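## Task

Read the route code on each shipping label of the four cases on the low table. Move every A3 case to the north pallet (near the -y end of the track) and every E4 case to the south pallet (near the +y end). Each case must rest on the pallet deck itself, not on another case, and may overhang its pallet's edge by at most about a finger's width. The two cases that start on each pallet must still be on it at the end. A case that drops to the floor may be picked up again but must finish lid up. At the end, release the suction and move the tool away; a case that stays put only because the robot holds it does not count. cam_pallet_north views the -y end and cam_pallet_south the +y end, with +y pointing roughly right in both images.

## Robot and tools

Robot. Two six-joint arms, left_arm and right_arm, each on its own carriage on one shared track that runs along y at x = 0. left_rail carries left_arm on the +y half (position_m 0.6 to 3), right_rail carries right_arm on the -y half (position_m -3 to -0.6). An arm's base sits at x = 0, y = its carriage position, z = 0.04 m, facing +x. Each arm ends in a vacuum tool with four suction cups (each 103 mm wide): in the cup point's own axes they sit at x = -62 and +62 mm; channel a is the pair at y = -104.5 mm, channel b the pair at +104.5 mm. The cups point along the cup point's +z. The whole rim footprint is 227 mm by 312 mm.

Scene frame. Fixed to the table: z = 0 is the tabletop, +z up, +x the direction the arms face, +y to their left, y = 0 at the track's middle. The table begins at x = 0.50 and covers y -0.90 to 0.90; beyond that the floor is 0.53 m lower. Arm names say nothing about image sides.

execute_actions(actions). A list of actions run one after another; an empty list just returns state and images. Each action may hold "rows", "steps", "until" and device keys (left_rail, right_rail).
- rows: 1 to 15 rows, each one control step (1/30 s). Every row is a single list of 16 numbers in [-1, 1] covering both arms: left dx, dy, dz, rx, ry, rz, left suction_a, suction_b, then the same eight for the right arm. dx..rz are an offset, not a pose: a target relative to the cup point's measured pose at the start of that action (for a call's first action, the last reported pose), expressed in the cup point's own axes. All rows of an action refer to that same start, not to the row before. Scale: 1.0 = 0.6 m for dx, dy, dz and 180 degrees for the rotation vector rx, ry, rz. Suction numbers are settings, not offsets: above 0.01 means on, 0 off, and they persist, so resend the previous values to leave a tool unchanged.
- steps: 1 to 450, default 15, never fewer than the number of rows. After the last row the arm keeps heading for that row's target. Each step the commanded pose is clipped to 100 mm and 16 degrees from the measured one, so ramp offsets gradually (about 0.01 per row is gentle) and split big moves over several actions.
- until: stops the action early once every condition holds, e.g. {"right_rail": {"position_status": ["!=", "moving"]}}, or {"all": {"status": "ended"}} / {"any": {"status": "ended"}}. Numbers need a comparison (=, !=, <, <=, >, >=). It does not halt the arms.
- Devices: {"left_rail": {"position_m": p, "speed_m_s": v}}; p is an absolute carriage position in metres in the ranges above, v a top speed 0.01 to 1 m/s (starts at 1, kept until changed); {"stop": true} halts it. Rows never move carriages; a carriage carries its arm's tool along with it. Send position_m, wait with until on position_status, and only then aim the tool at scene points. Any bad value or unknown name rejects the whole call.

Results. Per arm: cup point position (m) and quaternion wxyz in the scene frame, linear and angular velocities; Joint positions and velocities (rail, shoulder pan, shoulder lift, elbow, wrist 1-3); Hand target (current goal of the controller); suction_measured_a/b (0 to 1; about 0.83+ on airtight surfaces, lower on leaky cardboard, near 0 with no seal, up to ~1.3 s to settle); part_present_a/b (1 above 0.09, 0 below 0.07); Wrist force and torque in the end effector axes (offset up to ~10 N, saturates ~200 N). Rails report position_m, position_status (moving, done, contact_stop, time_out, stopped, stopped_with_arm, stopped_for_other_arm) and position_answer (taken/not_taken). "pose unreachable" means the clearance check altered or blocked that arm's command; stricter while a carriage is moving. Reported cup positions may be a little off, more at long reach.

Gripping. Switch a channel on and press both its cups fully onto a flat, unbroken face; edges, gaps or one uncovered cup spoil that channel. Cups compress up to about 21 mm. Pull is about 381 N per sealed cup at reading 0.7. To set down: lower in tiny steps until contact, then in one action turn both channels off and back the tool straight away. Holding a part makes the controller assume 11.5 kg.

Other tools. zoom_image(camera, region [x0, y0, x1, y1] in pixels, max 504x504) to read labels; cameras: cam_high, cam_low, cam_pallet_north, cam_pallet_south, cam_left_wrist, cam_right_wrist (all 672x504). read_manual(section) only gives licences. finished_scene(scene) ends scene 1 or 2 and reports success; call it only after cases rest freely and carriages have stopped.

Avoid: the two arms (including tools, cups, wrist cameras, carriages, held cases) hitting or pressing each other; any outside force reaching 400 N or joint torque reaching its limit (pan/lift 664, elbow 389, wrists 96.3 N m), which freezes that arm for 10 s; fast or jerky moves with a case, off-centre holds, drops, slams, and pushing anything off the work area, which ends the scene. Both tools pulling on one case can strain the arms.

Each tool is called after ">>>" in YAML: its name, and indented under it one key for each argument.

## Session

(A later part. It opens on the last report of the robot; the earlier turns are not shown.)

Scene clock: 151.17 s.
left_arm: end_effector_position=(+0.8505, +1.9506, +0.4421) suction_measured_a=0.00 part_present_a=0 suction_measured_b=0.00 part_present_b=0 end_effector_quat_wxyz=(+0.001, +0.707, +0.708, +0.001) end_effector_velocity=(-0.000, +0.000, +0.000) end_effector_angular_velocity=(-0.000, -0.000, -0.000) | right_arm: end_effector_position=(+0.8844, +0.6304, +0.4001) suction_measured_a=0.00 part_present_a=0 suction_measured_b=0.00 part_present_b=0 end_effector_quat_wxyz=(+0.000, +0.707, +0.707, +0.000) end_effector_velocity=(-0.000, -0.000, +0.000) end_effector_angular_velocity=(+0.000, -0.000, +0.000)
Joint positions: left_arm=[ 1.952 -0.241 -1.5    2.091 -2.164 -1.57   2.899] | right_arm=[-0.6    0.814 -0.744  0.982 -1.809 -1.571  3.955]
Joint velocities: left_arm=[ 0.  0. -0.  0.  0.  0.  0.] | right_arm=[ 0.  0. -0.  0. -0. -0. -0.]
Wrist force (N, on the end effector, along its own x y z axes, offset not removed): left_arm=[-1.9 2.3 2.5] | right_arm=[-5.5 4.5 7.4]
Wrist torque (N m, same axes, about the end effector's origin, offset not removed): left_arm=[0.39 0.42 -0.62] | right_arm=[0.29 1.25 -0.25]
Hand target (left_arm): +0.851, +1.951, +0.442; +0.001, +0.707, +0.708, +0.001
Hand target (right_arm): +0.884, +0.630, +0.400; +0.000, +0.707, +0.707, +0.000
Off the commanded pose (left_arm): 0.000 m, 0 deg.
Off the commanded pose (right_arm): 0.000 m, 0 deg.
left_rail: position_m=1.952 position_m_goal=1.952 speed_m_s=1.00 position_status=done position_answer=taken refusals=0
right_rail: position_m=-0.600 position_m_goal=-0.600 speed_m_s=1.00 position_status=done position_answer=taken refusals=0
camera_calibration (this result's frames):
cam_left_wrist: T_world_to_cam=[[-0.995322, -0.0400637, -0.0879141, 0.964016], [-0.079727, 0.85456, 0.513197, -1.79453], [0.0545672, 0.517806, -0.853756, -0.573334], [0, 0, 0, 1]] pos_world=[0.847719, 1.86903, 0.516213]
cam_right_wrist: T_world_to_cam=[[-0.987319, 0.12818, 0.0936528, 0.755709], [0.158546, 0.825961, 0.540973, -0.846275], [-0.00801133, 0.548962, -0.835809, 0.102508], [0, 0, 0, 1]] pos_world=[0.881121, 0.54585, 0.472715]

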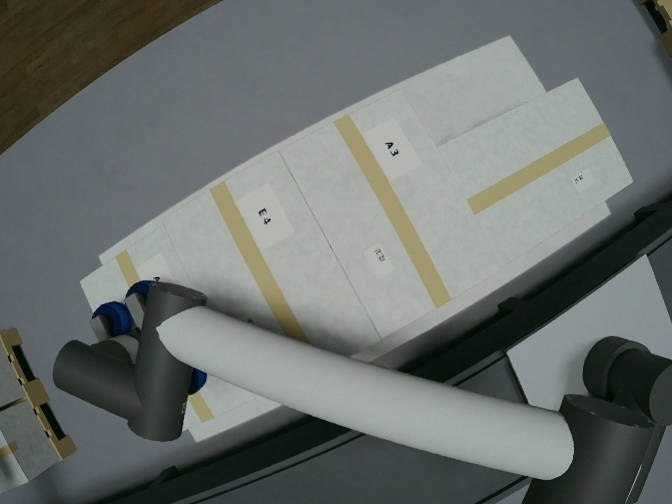

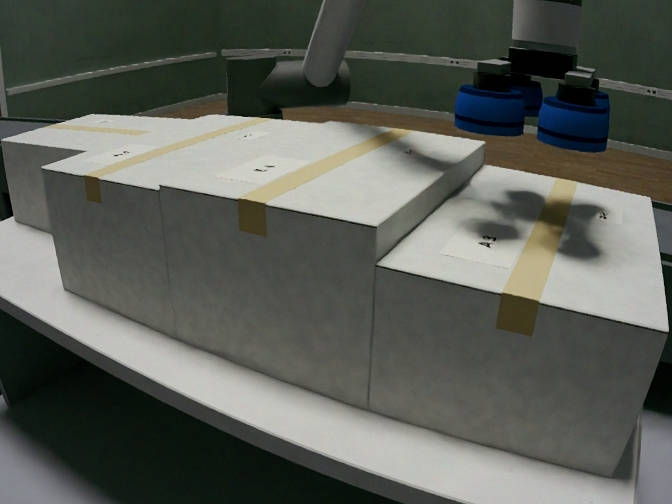

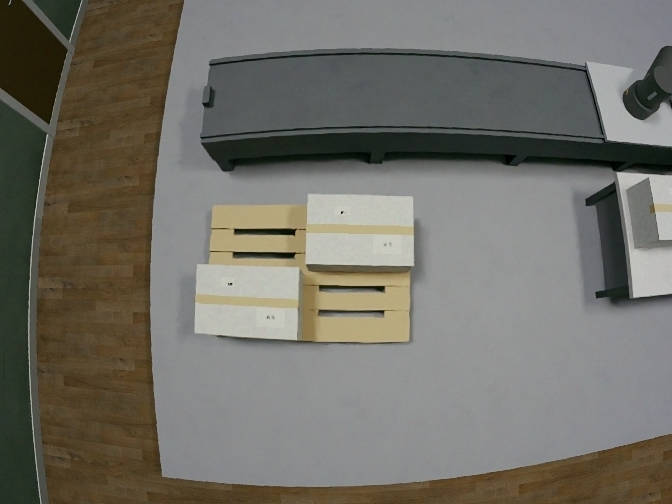

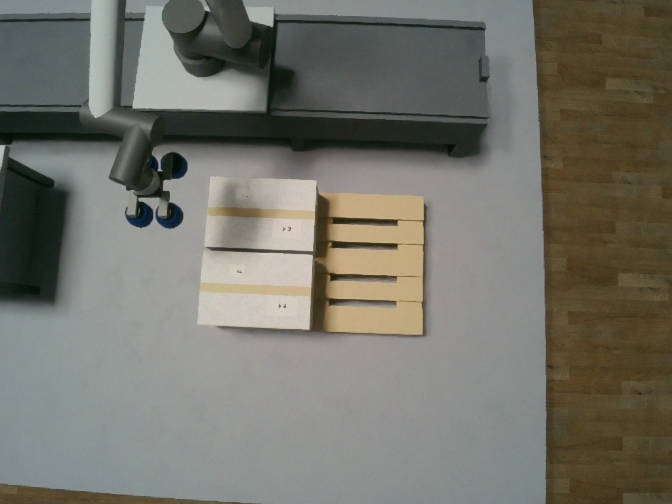

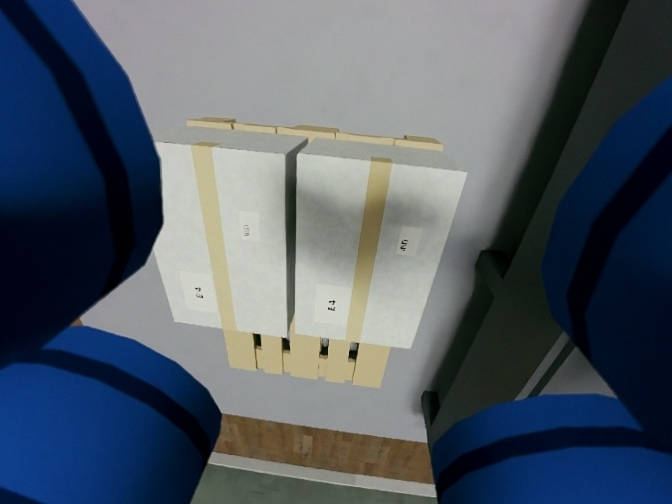

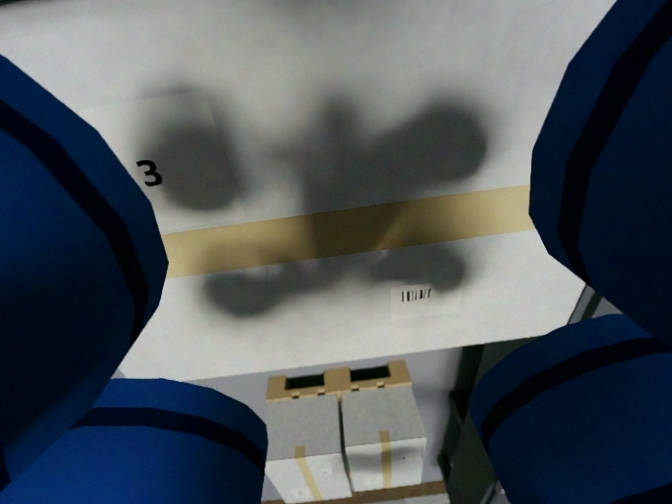

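>>> execute_actions:
  actions:
    - {"rows": [[0,0,0,0,0,0,0,0, 0.001,0,0.002,0,0,0,0,0],[0,0,0,0,0,0,0,0, 0.002,0,0.006,0,0,0,0,0],[0,0,0,0,0,0,0,0, 0.005,0,0.013,0,0,0,0,0],[0,0,0,0,0,0,0,0, 0.008,0,0.022,0,0,0,0,0],[0,0,0,0,0,0,0,0, 0.012,0,0.035,0,0,0,0,0],[0,0,0,0,0,0,0,0, 0.017,0,0.05,0,0,0,0,0],[0,0,0,0,0,0,0,0, 0.023,0,0.067,0,0,0,0,0],[0,0,0,0,0,0,0,0, 0.030,0,0.087,0,0,0,0,0],[0,0,0,0,0,0,0,0, 0.037,0,0.108,0,0,0,0,0],[0,0,0,0,0,0,0,0, 0.045,0,0.130,0,0,0,0,0],[0,0,0,0,0,0,0,0, 0.052,0,0.152,0,0,0,0,0],[0,0,0,0,0,0,0,0, 0.060,0,0.173,0,0,0,0,0],[0,0,0,0,0,0,0,0, 0.067,0,0.193,0,0,0,0,0],[0,0,0,0,0,0,0,0, 0.072,0,0.208,0,0,0,0,0],[0,0,0,0,0,0,0,0, 0.075,0,0.2167,0,0,0,0,0]], "steps": 30}

Scene clock: 197.77 s.
left_arm: end_effector_position=(+0.8505, +1.9506, +0.4421) suction_measured_a=0.00 part_present_a=0 suction_measured_b=0.00 part_present_b=0 end_effector_quat_wxyz=(+0.001, +0.707, +0.708, +0.001) end_effector_velocity=(-0.000, -0.000, -0.000) end_effector_angular_velocity=(-0.000, +0.000, -0.000) | right_arm: end_effector_position=(+0.8844, +0.6748, +0.2711) suction_measured_a=0.00 part_present_a=0 suction_measured_b=0.00 part_present_b=0 end_effector_quat_wxyz=(+0.000, +0.707, +0.707, +0.000) end_effector_velocity=(+0.001, +0.004, -0.008) end_effector_angular_velocity=(+0.000, -0.000, -0.000)
Joint positions: left_arm=[ 1.952 -0.241 -1.5    2.091 -2.164 -1.57   2.899] | right_arm=[-0.6    0.834 -0.644  0.973 -1.899 -1.571  3.975]
Joint velocities: left_arm=[ 0. -0.  0. -0.  0. -0.  0.] | right_arm=[ 0.     0.001  0.009 -0.006 -0.003  0.     0.001]
Wrist force (N, on the end effector, along its own x y z axes, offset not removed): left_arm=[-0.2 -1.0 2.5] | right_arm=[-5.7 2.9 6.8]
Wrist torque (N m, same axes, about the end effector's origin, offset not removed): left_arm=[0.10 0.30 -0.58] | right_arm=[0.10 1.10 -0.27]
Hand target (left_arm): +0.851, +1.951, +0.442; +0.001, +0.707, +0.708, +0.001
Hand target (right_arm): +0.885, +0.675, +0.270; +0.000, +0.707, +0.707, +0.000
Off the commanded pose (left_arm): 0.000 m, 0 deg.
Off the commanded pose (right_arm): 0.001 m, 0 deg.
left_rail: position_m=1.952 position_m_goal=1.952 speed_m_s=1.00 position_status=done position_answer=taken refusals=0
right_rail: position_m=-0.600 position_m_goal=-0.600 speed_m_s=1.00 position_status=done position_answer=taken refusals=0
camera_calibration (this result's frames):
cam_left_wrist: T_world_to_cam=[[-0.995322, -0.0400636, -0.0879139, 0.964016], [-0.0797269, 0.85456, 0.513197, -1.79453], [0.0545671, 0.517806, -0.853756, -0.573334], [0, 0, 0, 1]] pos_world=[0.847719, 1.86903, 0.516213]
cam_right_wrist: T_world_to_cam=[[-0.987318, 0.128184, 0.0936642, 0.762095], [0.158555, 0.825964, 0.540966, -0.813159], [-0.0080201, 0.548956, -0.835813, -0.0297116], [0, 0, 0, 1]] pos_world=[0.881123, 0.590262, 0.343677]

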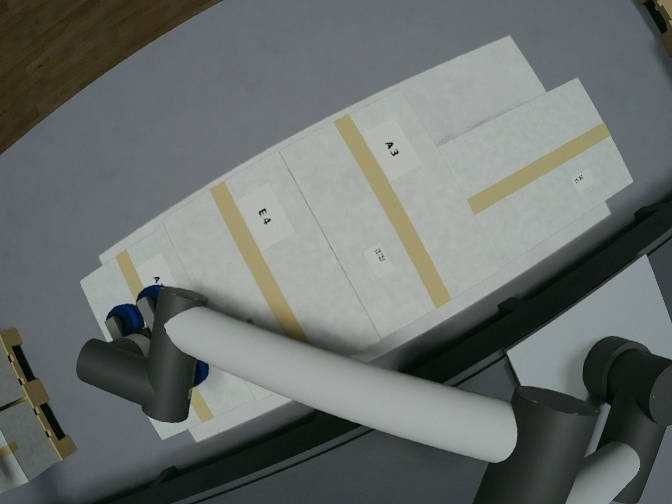

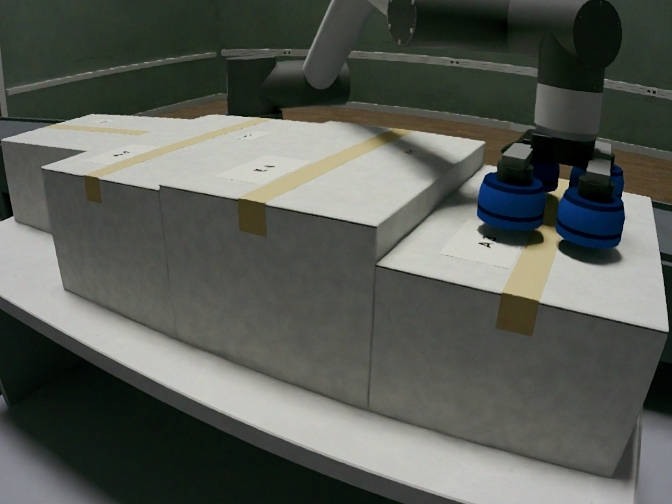

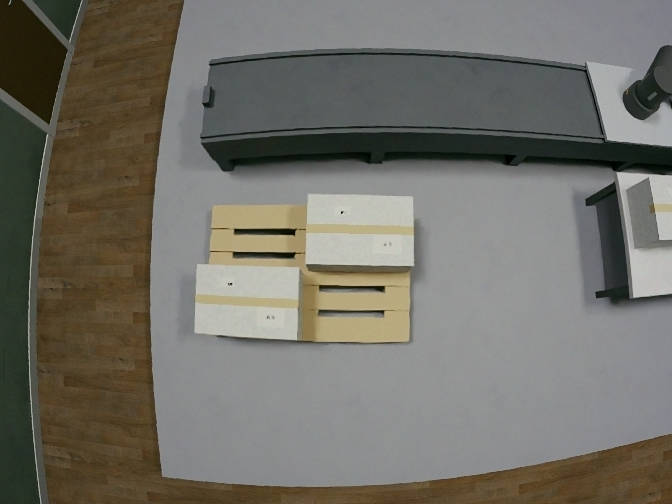

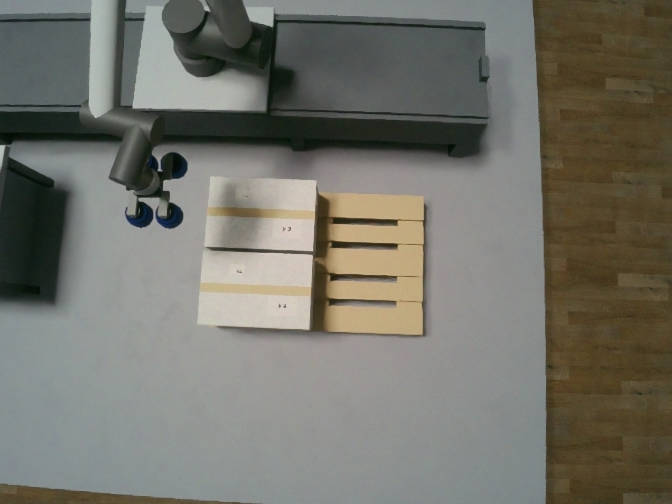

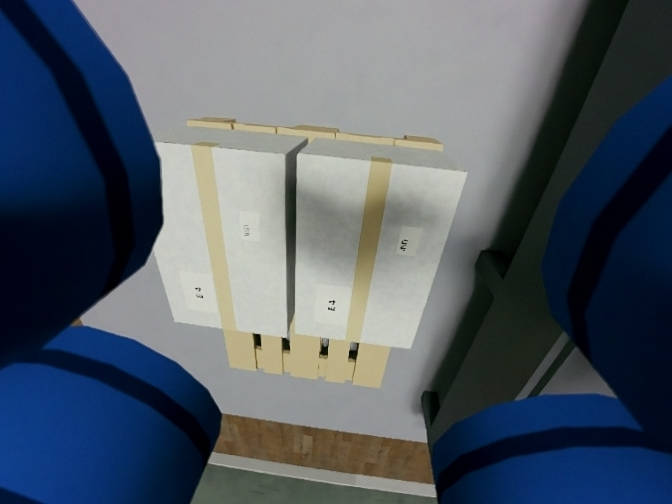

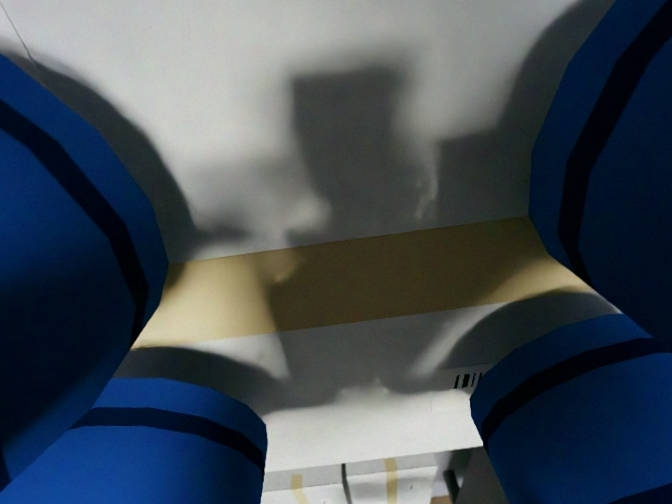

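>>> execute_actions:
  actions:
    - {"rows": [[0,0,0,0,0,0,0,0, 0,0,0.002,0,0,0,0,0],[0,0,0,0,0,0,0,0, 0,0,0.005,0,0,0,0,0],[0,0,0,0,0,0,0,0, 0,0,0.009,0,0,0,0,0],[0,0,0,0,0,0,0,0, 0,0,0.014,0,0,0,0,0],[0,0,0,0,0,0,0,0, 0,0,0.019,0,0,0,0,0],[0,0,0,0,0,0,0,0, 0,0,0.024,0,0,0,0,0],[0,0,0,0,0,0,0,0, 0,0,0.029,0,0,0,0,0],[0,0,0,0,0,0,0,0, 0,0,0.033,0,0,0,0,0],[0,0,0,0,0,0,0,0, 0,0,0.037,0,0,0,0,0],[0,0,0,0,0,0,0,0, 0,0,0.040,0,0,0,1,1],[0,0,0,0,0,0,0,0, 0,0,0.043,0,0,0,1,1],[0,0,0,0,0,0,0,0, 0,0,0.046,0,0,0,1,1],[0,0,0,0,0,0,0,0, 0,0,0.048,0,0,0,1,1],[0,0,0,0,0,0,0,0, 0,0,0.050,0,0,0,1,1],[0,0,0,0,0,0,0,0, 0,0,0.052,0,0,0,1,1]], "steps": 45}

Scene clock: 207.53 s.
left_arm: end_effector_position=(+0.8505, +1.9506, +0.4421) suction_measured_a=0.00 part_present_a=0 suction_measured_b=0.00 part_present_b=0 end_effector_quat_wxyz=(+0.001, +0.707, +0.708, +0.001) end_effector_velocity=(+0.000, -0.000, -0.000) end_effector_angular_velocity=(+0.000, +0.000, -0.000) | right_arm: end_effector_position=(+0.8845, +0.6747, +0.2399) suction_measured_a=0.96 part_present_a=1 suction_measured_b=0.96 part_present_b=1 end_effector_quat_wxyz=(+0.000, +0.707, +0.707, +0.000) end_effector_velocity=(-0.000, +0.000, -0.000) end_effector_angular_velocity=(+0.000, +0.000, +0.000)
Joint positions: left_arm=[ 1.952 -0.241 -1.5    2.091 -2.164 -1.57   2.899] | right_arm=[-0.6    0.834 -0.63   0.988 -1.93  -1.571  3.975]
Joint velocities: left_arm=[ 0.  0.  0. -0. -0.  0.  0.] | right_arm=[ 0.  0.  0.  0. -0.  0. -0.]
Wrist force (N, on the end effector, along its own x y z axes, offset not removed): left_arm=[-2.2 -0.5 9.0] | right_arm=[-4.1 3.6 -5.1]
Wrist torque (N m, same axes, about the end effector's origin, offset not removed): left_arm=[0.11 0.42 -0.64] | right_arm=[-1.78 2.29 -0.22]
Hand target (left_arm): +0.851, +1.951, +0.442; +0.001, +0.707, +0.708, +0.001
Hand target (right_arm): +0.884, +0.675, +0.240; +0.000, +0.707, +0.707, +0.000
Off the commanded pose (left_arm): 0.000 m, 0 deg.
Off the commanded pose (right_arm): 0.000 m, 0 deg.
left_rail: position_m=1.952 position_m_goal=1.952 speed_m_s=1.00 position_status=done position_answer=taken refusals=0
right_rail: position_m=-0.600 position_m_goal=-0.600 speed_m_s=1.00 position_status=done position_answer=taken refusals=0
camera_calibration (this result's frames):
cam_left_wrist: T_world_to_cam=[[-0.995322, -0.0400637, -0.0879142, 0.964017], [-0.0797271, 0.85456, 0.513197, -1.79453], [0.0545673, 0.517806, -0.853756, -0.573334], [0, 0, 0, 1]] pos_world=[0.847719, 1.86903, 0.516213]
cam_right_wrist: T_world_to_cam=[[-0.987313, 0.128229, 0.0936553, 0.765105], [0.158588, 0.825955, 0.54097, -0.796272], [-0.00798715, 0.548959, -0.835811, -0.0557801], [0, 0, 0, 1]] pos_world=[0.881231, 0.590197, 0.312482]

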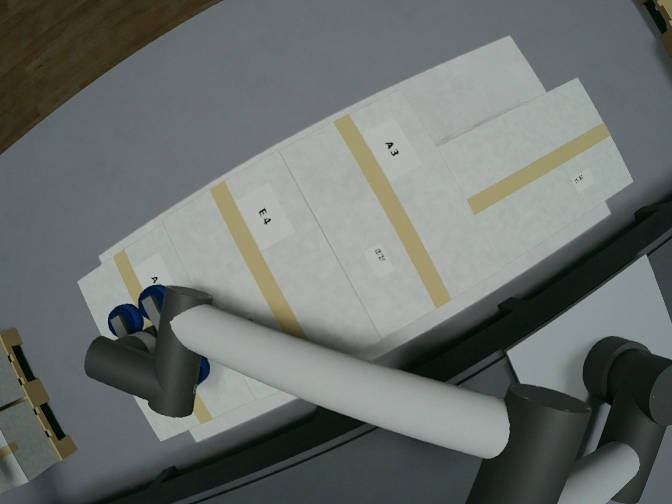

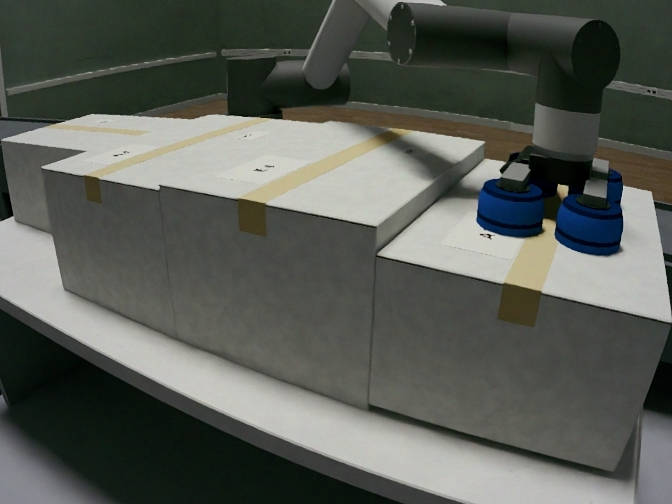

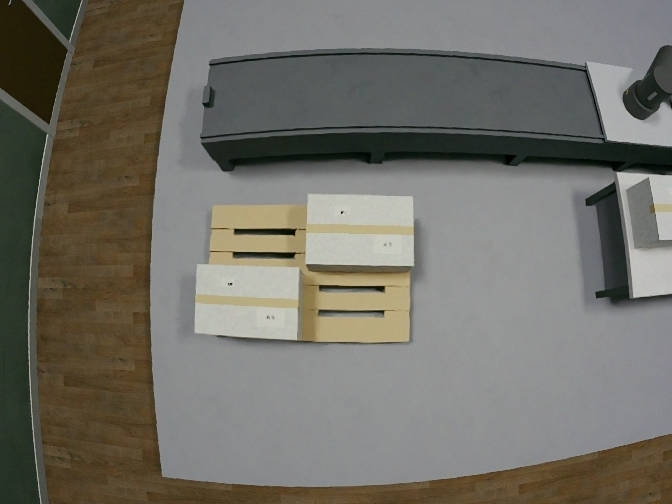

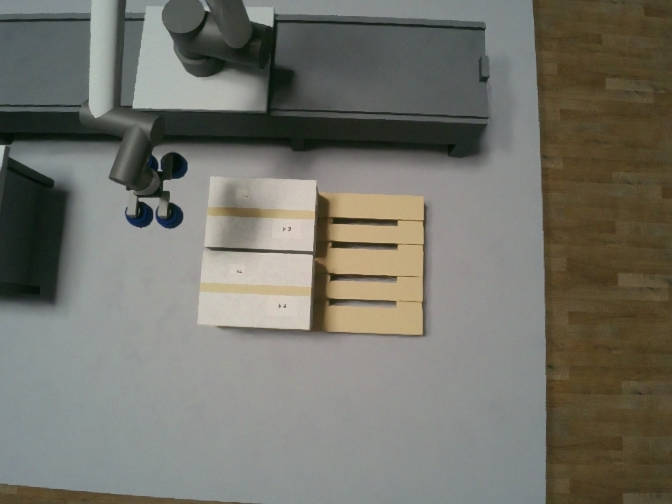

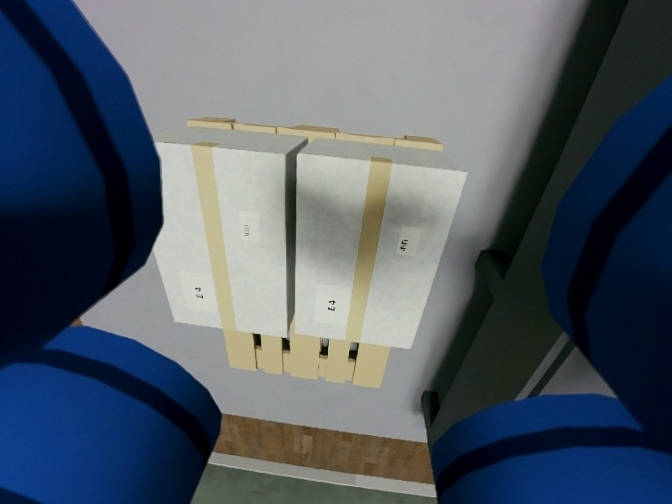

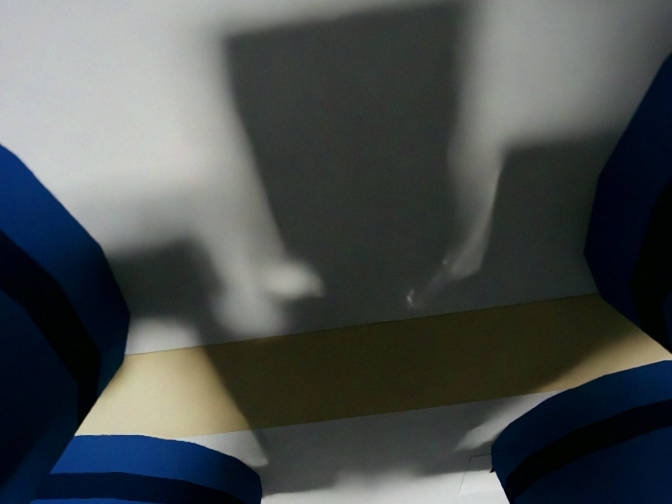

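>>> execute_actions:
  actions:
    - {"rows": [[0,0,0,0,0,0,0,0, 0,0,-0.0033,0,0,0,1,1],[0,0,0,0,0,0,0,0, 0,0,-0.01,0,0,0,1,1],[0,0,0,0,0,0,0,0, 0.002,0,-0.02,0,0,0,1,1],[0,0,0,0,0,0,0,0, 0.005,0,-0.035,0,0,0,1,1],[0,0,0,0,0,0,0,0, 0.009,0,-0.055,0,0,0,1,1],[0,0,0,0,0,0,0,0, 0.013,0,-0.08,0,0,0,1,1],[0,0,0,0,0,0,0,0, 0.017,0,-0.11,0,0,0,1,1],[0,0,0,0,0,0,0,0, 0.017,0,-0.143,0,0,0,1,1],[0,0,0,0,0,0,0,0, 0.017,0,-0.178,0,0,0,1,1],[0,0,0,0,0,0,0,0, 0.017,0,-0.213,0,0,0,1,1],[0,0,0,0,0,0,0,0, 0.017,0,-0.248,0,0,0,1,1],[0,0,0,0,0,0,0,0, 0.017,0,-0.283,0,0,0,1,1],[0,0,0,0,0,0,0,0, 0.017,0,-0.318,0,0,0,1,1],[0,0,0,0,0,0,0,0, 0.017,0,-0.353,0,0,0,1,1],[0,0,0,0,0,0,0,0, 0.017,0,-0.6,0,0,0,1,1]], "steps": 40}

Scene clock: 228.30 s.
left_arm: end_effector_position=(+0.8505, +1.9506, +0.4421) suction_measured_a=0.00 part_present_a=0 suction_measured_b=0.00 part_present_b=0 end_effector_quat_wxyz=(+0.001, +0.707, +0.708, +0.001) end_effector_velocity=(+0.000, -0.000, +0.000) end_effector_angular_velocity=(-0.000, -0.000, +0.000) | right_arm: end_effector_position=(+0.8836, +0.6848, +0.5983) suction_measured_a=0.96 part_present_a=1 suction_measured_b=0.96 part_present_b=1 end_effector_quat_wxyz=(-0.000, +0.707, +0.707, +0.001) end_effector_velocity=(+0.002, +0.002, +0.011) end_effector_angular_velocity=(-0.006, +0.003, -0.000)
Joint positions: left_arm=[ 1.952 -0.241 -1.5    2.091 -2.164 -1.57   2.899] | right_arm=[-0.6    0.839 -0.699  0.622 -1.496 -1.571  3.98 ]
Joint velocities: left_arm=[ 0. -0. -0. -0. -0. -0. -0.] | right_arm=[ 0.     0.     0.01  -0.035  0.031 -0.001  0.   ]
Wrist force (N, on the end effector, along its own x y z axes, offset not removed): left_arm=[0.3 -4.5 0.3] | right_arm=[-6.0 1.6 -6.9]
Wrist torque (N m, same axes, about the end effector's origin, offset not removed): left_arm=[-0.57 0.04 -0.73] | right_arm=[-2.01 2.42 -0.18]
Hand target (left_arm): +0.851, +1.951, +0.442; +0.001, +0.707, +0.708, +0.001
Hand target (right_arm): +0.884, +0.685, +0.600; +0.000, +0.707, +0.707, +0.000
Off the commanded pose (left_arm): 0.000 m, 0 deg.
Off the commanded pose (right_arm): 0.002 m, 0 deg.
left_rail: position_m=1.952 position_m_goal=1.952 speed_m_s=1.00 position_status=done position_answer=taken refusals=0
right_rail: position_m=-0.600 position_m_goal=-0.600 speed_m_s=1.00 position_status=done position_answer=taken refusals=0
camera_calibration (this result's frames):
cam_left_wrist: T_world_to_cam=[[-0.995322, -0.0400637, -0.0879139, 0.964016], [-0.079727, 0.85456, 0.513197, -1.79453], [0.0545671, 0.517806, -0.853756, -0.573334], [0, 0, 0, 1]] pos_world=[0.847719, 1.86903, 0.516213]
cam_right_wrist: T_world_to_cam=[[-0.987344, 0.128169, 0.0934094, 0.729576], [0.158408, 0.825616, 0.54154, -0.998251], [-0.00771157, 0.549483, -0.83547, 0.237481], [0, 0, 0, 1]] pos_world=[0.880304, 0.600171, 0.670851]

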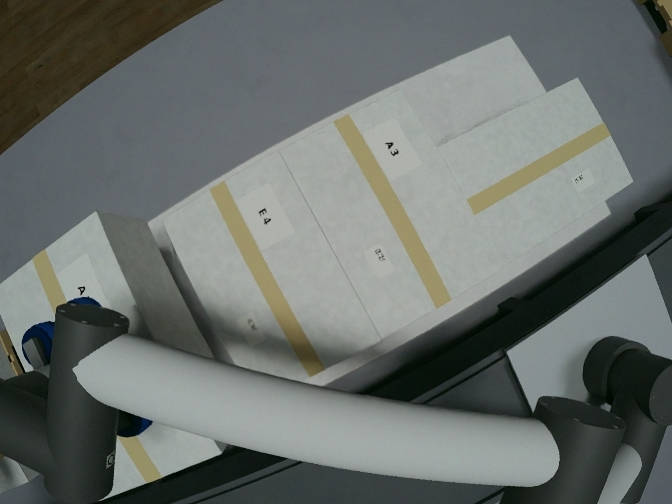

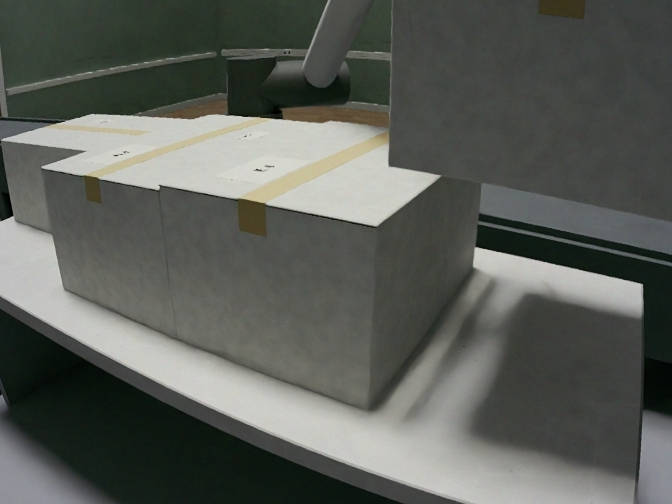

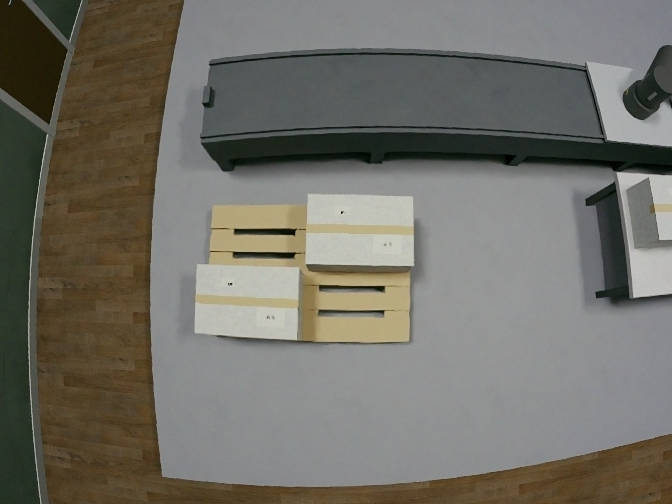

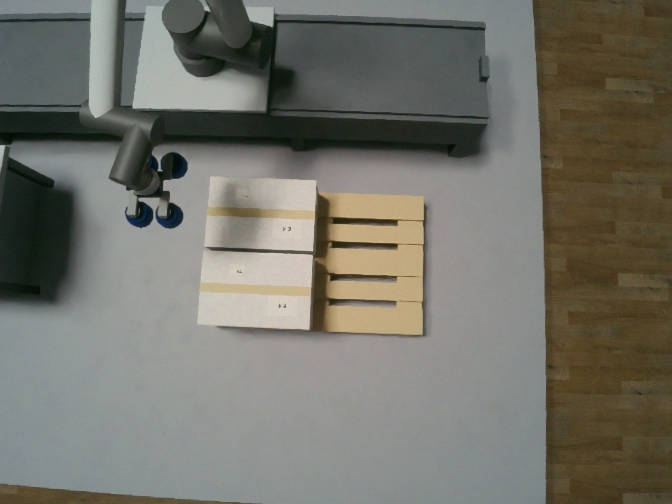

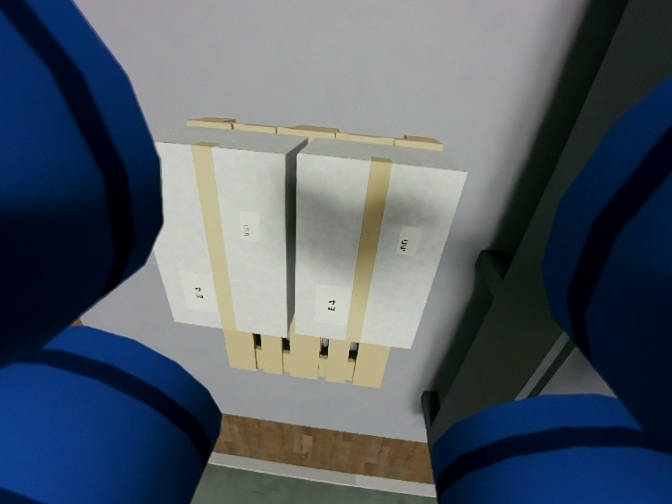

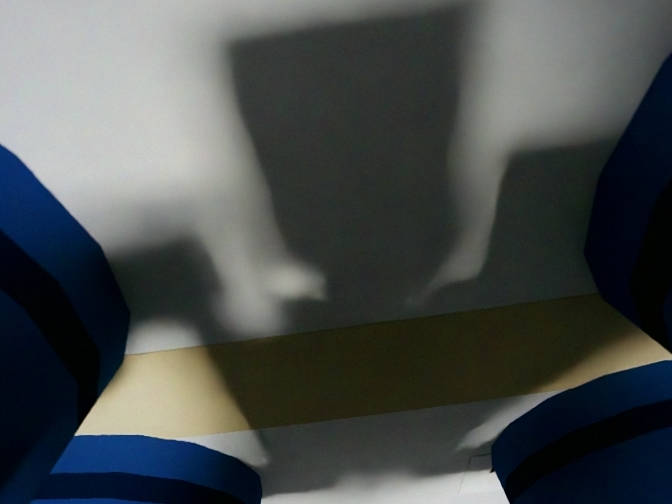

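>>> zoom_image:
  camera: "cam_pallet_north"
  region: [180, 180, 432, 369]

Region (180, 180, 432, 369) of cam_pallet_north's 672x504 image, scaled by 2.000, with more detail than that image has; it fills the top 378 rows of this view, and the rest is white.

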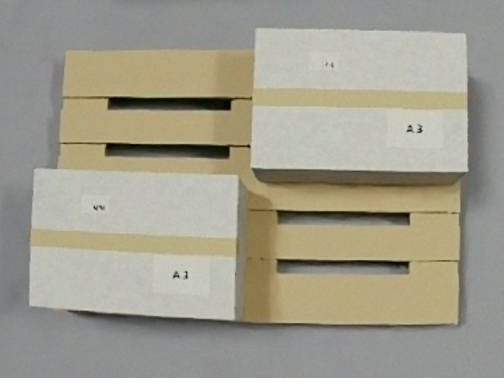

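>>> zoom_image:
  camera: "cam_pallet_north"
  region: [290, 250, 426, 352]

>>> zoom_image:
  camera: "cam_pallet_north"
  region: [190, 190, 326, 292]

Region (290, 250, 426, 352) of cam_pallet_north's 672x504 image, scaled by 3.706, with more detail than that image has; it fills the top 378 rows of this view, and the rest is white.

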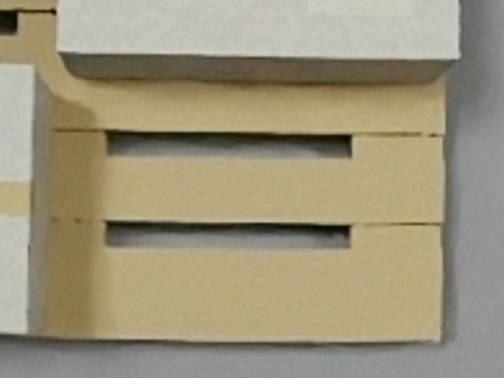

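Region (190, 190, 326, 292) of cam_pallet_north's 672x504 image, scaled by 3.706, with more detail than that image has; it fills the top 378 rows of this view, and the rest is white.

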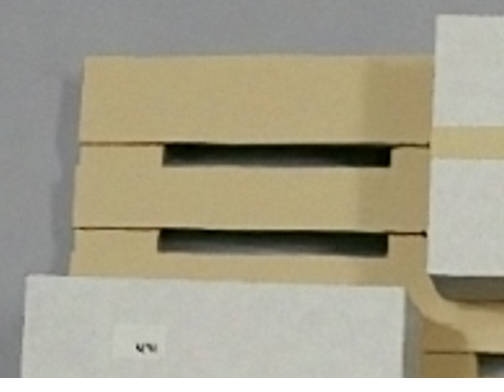

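>>> execute_actions:
  actions:
    - {"right_rail": {"position_m": -3.0}, "rows": [[-0.002,0,0,0,0,0,0,0, -0.0025,0.002,0,0,0,0.002,1,1],[-0.006,0,0.001,0,0,0,0,0, -0.0076,0.0065,0,0,0,0.006,1,1],[-0.012,0.001,0.002,0,0,0,0,0, -0.015,0.013,0,0,0,0.012,1,1],[-0.021,0.001,0.003,0,0,0,0,0, -0.027,0.023,0,0,0,0.02,1,1],[-0.033,0.002,0.004,0,0,0,0,0, -0.042,0.036,0,0,0,0.031,1,1],[-0.048,0.003,0.006,0,0,0,0,0, -0.061,0.052,0,0,0,0.044,1,1],[-0.066,0.004,0.008,0,0,0,0,0, -0.083,0.072,0,0,0,0.06,1,1],[-0.086,0.005,0.011,0,0,0,0,0, -0.109,0.094,0,0,0,0.078,1,1],[-0.107,0.007,0.013,0,0,0,0,0, -0.136,0.117,0,0,0,0.097,1,1],[-0.128,0.008,0.016,0,0,0,0,0, -0.162,0.139,0,0,0,0.116,1,1],[-0.149,0.009,0.019,0,0,0,0,0, -0.189,0.162,0,0,0,0.135,1,1],[-0.170,0.011,0.021,0,0,0,0,0, -0.215,0.185,0,0,0,0.154,1,1],[-0.191,0.012,0.024,0,0,0,0,0, -0.242,0.208,0,0,0,0.173,1,1],[-0.212,0.013,0.027,0,0,0,0,0, -0.268,0.231,0,0,0,0.192,1,1],[-0.533,0.033,0.067,0,0,0,0,0, -0.717,0.617,0,0,0,0.51,1,1]], "steps": 56}
    - {"left_rail": {"position_m": 0.6}, "steps": 1}

Scene clock: 301.43 s.
left_arm: end_effector_position=(+0.8707, +1.6306, +0.4017) suction_measured_a=0.00 part_present_a=0 suction_measured_b=0.00 part_present_b=0 end_effector_quat_wxyz=(+0.001, +0.707, +0.708, +0.001) end_effector_velocity=(+0.000, -0.006, +0.000) end_effector_angular_velocity=(+0.000, -0.000, +0.000) | right_arm: end_effector_position=(+1.2542, -1.3625, +0.5989) suction_measured_a=0.96 part_present_a=1 suction_measured_b=0.96 part_present_b=1 end_effector_quat_wxyz=(-0.001, +1.000, -0.014, +0.000) end_effector_velocity=(+0.003, -1.003, -0.000) end_effector_angular_velocity=(-0.001, -0.000, -0.020)
Joint positions: left_arm=[ 1.952 -0.572 -1.383  2.021 -2.21  -1.57   2.568] | right_arm=[-2.218  0.466 -0.774  0.763 -1.561 -1.57   5.206]
Joint velocities: left_arm=[-0.006  0.    -0.     0.     0.     0.    -0.   ] | right_arm=[-1.    -0.002  0.002 -0.003  0.002 -0.001  0.018]
Wrist force (N, on the end effector, along its own x y z axes, offset not removed): left_arm=[-1.0 -3.9 -1.4] | right_arm=[-4.9 -0.9 -5.2]
Wrist torque (N m, same axes, about the end effector's origin, offset not removed): left_arm=[-0.39 0.18 -0.60] | right_arm=[-2.39 2.37 -0.19]
Hand target (left_arm): +0.871, +1.628, +0.402; +0.001, +0.707, +0.708, +0.001
Hand target (right_arm): +1.255, -1.412, +0.599; -0.001, +1.000, -0.015, +0.000
Off the commanded pose (left_arm): 0.000 m, 0 deg.
Off the commanded pose (right_arm): 0.001 m, 0 deg.
left_rail: position_m=1.952 position_m_goal=0.600 speed_m_s=1.00 position_status=moving position_answer=taken refusals=0
right_rail: position_m=-2.218 position_m_goal=-3.000 speed_m_s=1.00 position_status=moving position_answer=taken refusals=0
camera_calibration (this result's frames):
cam_left_wrist: T_world_to_cam=[[-0.995348, -0.0401101, -0.0875992, 0.967715], [-0.079577, 0.854818, 0.51279, -1.49913], [0.0543133, 0.517376, -0.854033, -0.442252], [0, 0, 0, 1]] pos_world=[0.867937, 1.54911, 0.475815]
cam_right_wrist: T_world_to_cam=[[0.156477, 0.983043, 0.0956126, 1.08668], [0.820666, -0.183271, 0.54122, -1.57211], [0.549566, -0.00622259, -0.835427, -0.0903191], [0, 0, 0, 1]] pos_world=[1.16977, -1.35693, 0.671503]

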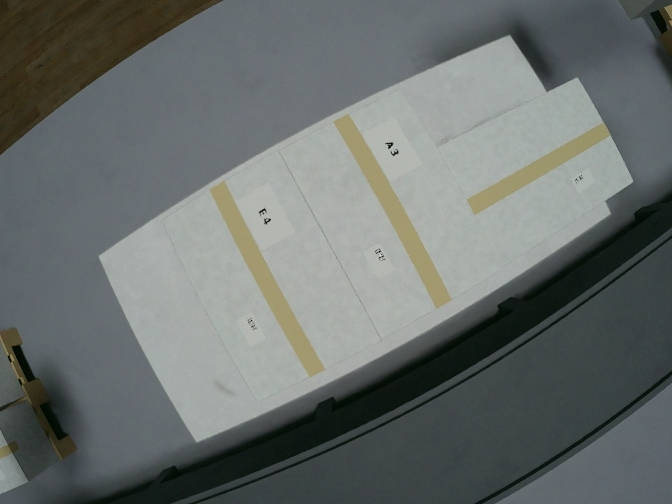

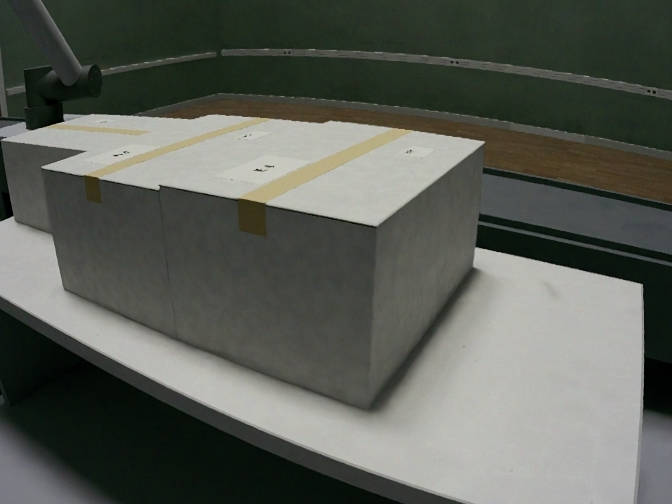

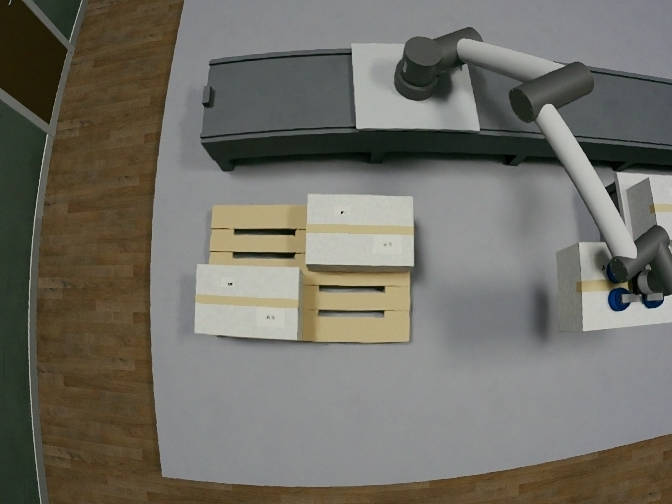

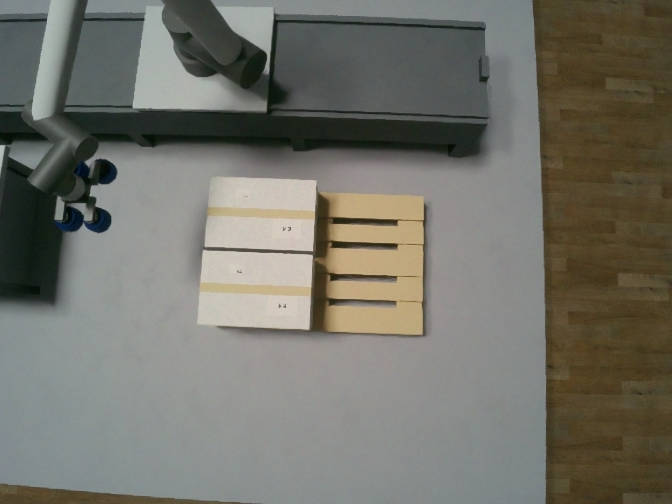

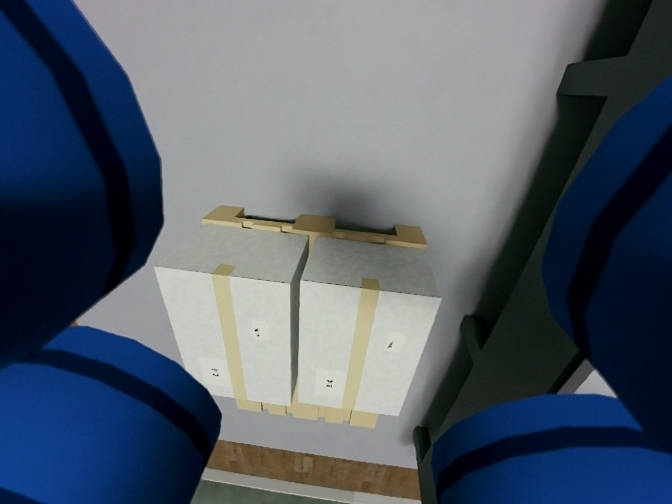

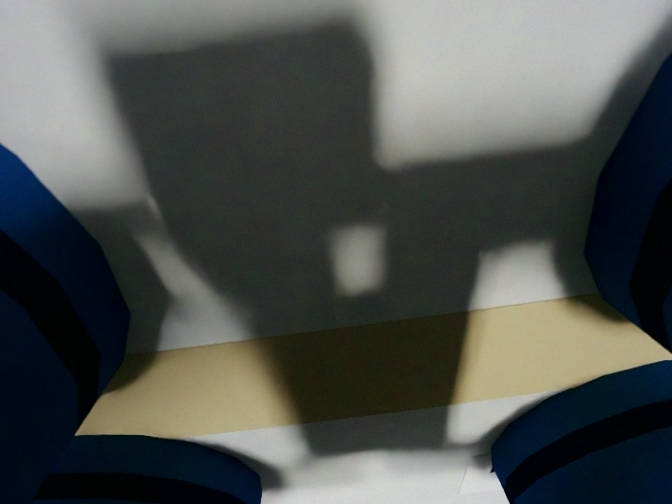

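>>> execute_actions:
  actions: []

Scene clock: 302.37 s.
left_arm: end_effector_position=(+0.8707, +0.9460, +0.4016) suction_measured_a=0.00 part_present_a=0 suction_measured_b=0.00 part_present_b=0 end_effector_quat_wxyz=(+0.001, +0.707, +0.708, +0.001) end_effector_velocity=(-0.000, -1.000, +0.000) end_effector_angular_velocity=(-0.000, -0.000, +0.000) | right_arm: end_effector_position=(+1.2548, -2.1359, +0.5989) suction_measured_a=0.96 part_present_a=1 suction_measured_b=0.96 part_present_b=1 end_effector_quat_wxyz=(-0.001, +1.000, -0.015, +0.000) end_effector_velocity=(-0.001, -0.200, +0.000) end_effector_angular_velocity=(+0.002, +0.001, +0.001)
Joint positions: left_arm=[ 1.268 -0.572 -1.383  2.021 -2.21  -1.57   2.568] | right_arm=[-2.99   0.465 -0.774  0.763 -1.561 -1.57   5.208]
Joint velocities: left_arm=[-1. -0. -0. -0.  0.  0. -0.] | right_arm=[-0.201  0.001  0.    -0.    -0.     0.002  0.   ]
Wrist force (N, on the end effector, along its own x y z axes, offset not removed): left_arm=[0.5 -3.0 1.1] | right_arm=[-3.8 27.3 -4.0]
Wrist torque (N m, same axes, about the end effector's origin, offset not removed): left_arm=[-0.37 0.12 -0.61] | right_arm=[-3.63 2.46 -0.37]
Hand target (left_arm): +0.871, +0.897, +0.402; +0.001, +0.707, +0.708, +0.001
Hand target (right_arm): +1.255, -2.143, +0.599; -0.001, +1.000, -0.015, +0.000
Off the commanded pose (left_arm): 0.000 m, 0 deg.
Off the commanded pose (right_arm): 0.001 m, 0 deg.
left_rail: position_m=1.268 position_m_goal=0.600 speed_m_s=1.00 position_status=moving position_answer=taken refusals=0
right_rail: position_m=-2.990 position_m_goal=-3.000 speed_m_s=1.00 position_status=moving position_answer=taken refusals=0
camera_calibration (this result's frames):
cam_left_wrist: T_world_to_cam=[[-0.995348, -0.040073, -0.087619, 0.940249], [-0.0795575, 0.854801, 0.512821, -0.913925], [0.0543465, 0.517406, -0.854012, -0.088133], [0, 0, 0, 1]] pos_world=[0.867955, 0.864503, 0.475797]
cam_right_wrist: T_world_to_cam=[[0.159314, 0.982632, 0.0951465, 1.84267], [0.820109, -0.185382, 0.541346, -1.7182], [0.549582, -0.00821351, -0.835399, -0.0997686], [0, 0, 0, 1]] pos_world=[1.17038, -2.13001, 0.671472]

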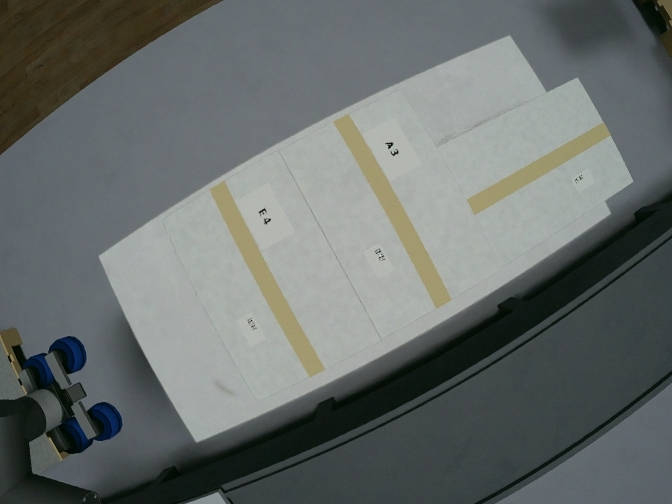

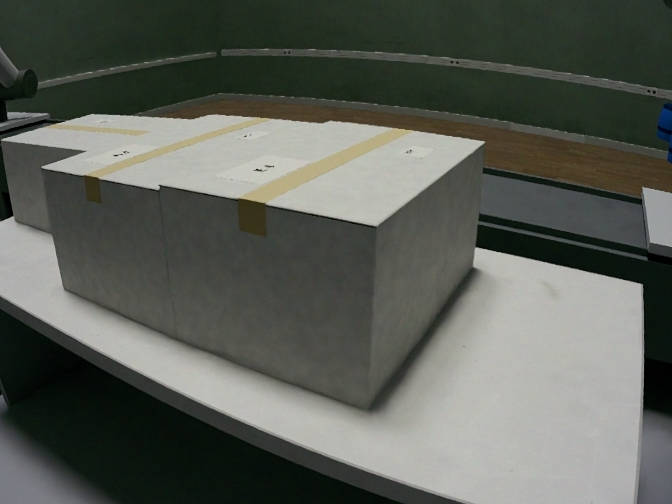

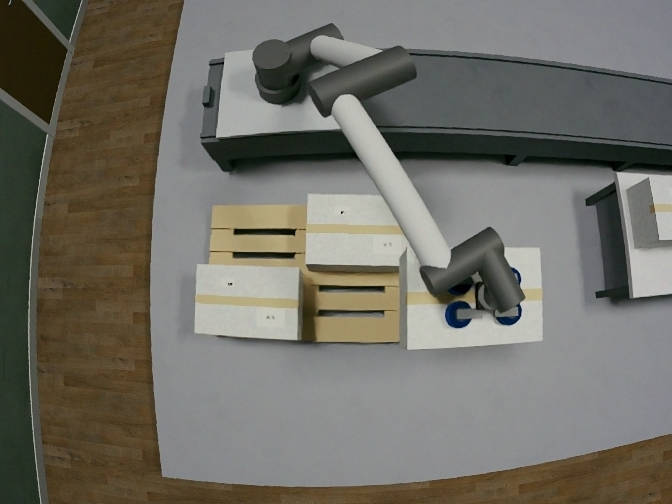

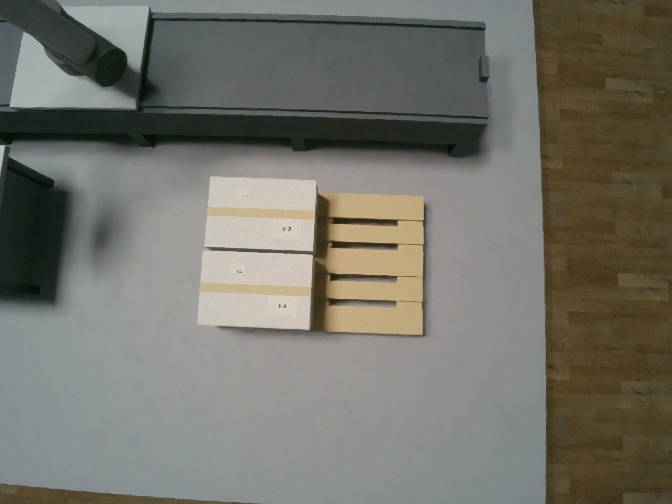

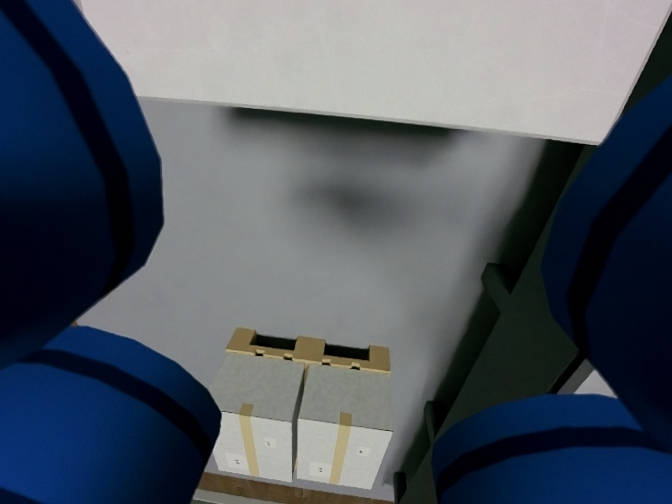

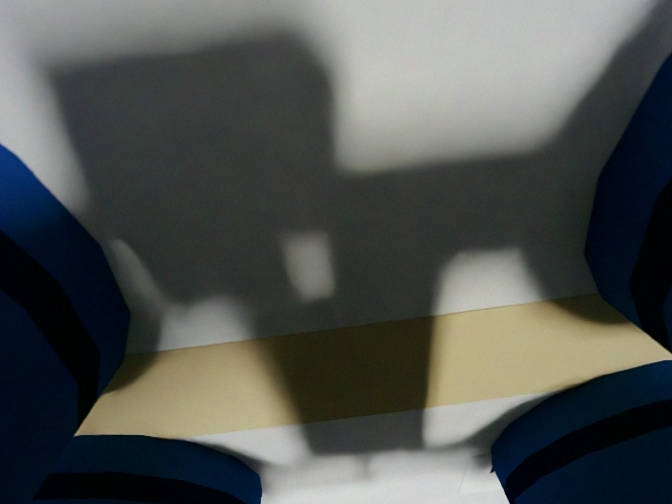

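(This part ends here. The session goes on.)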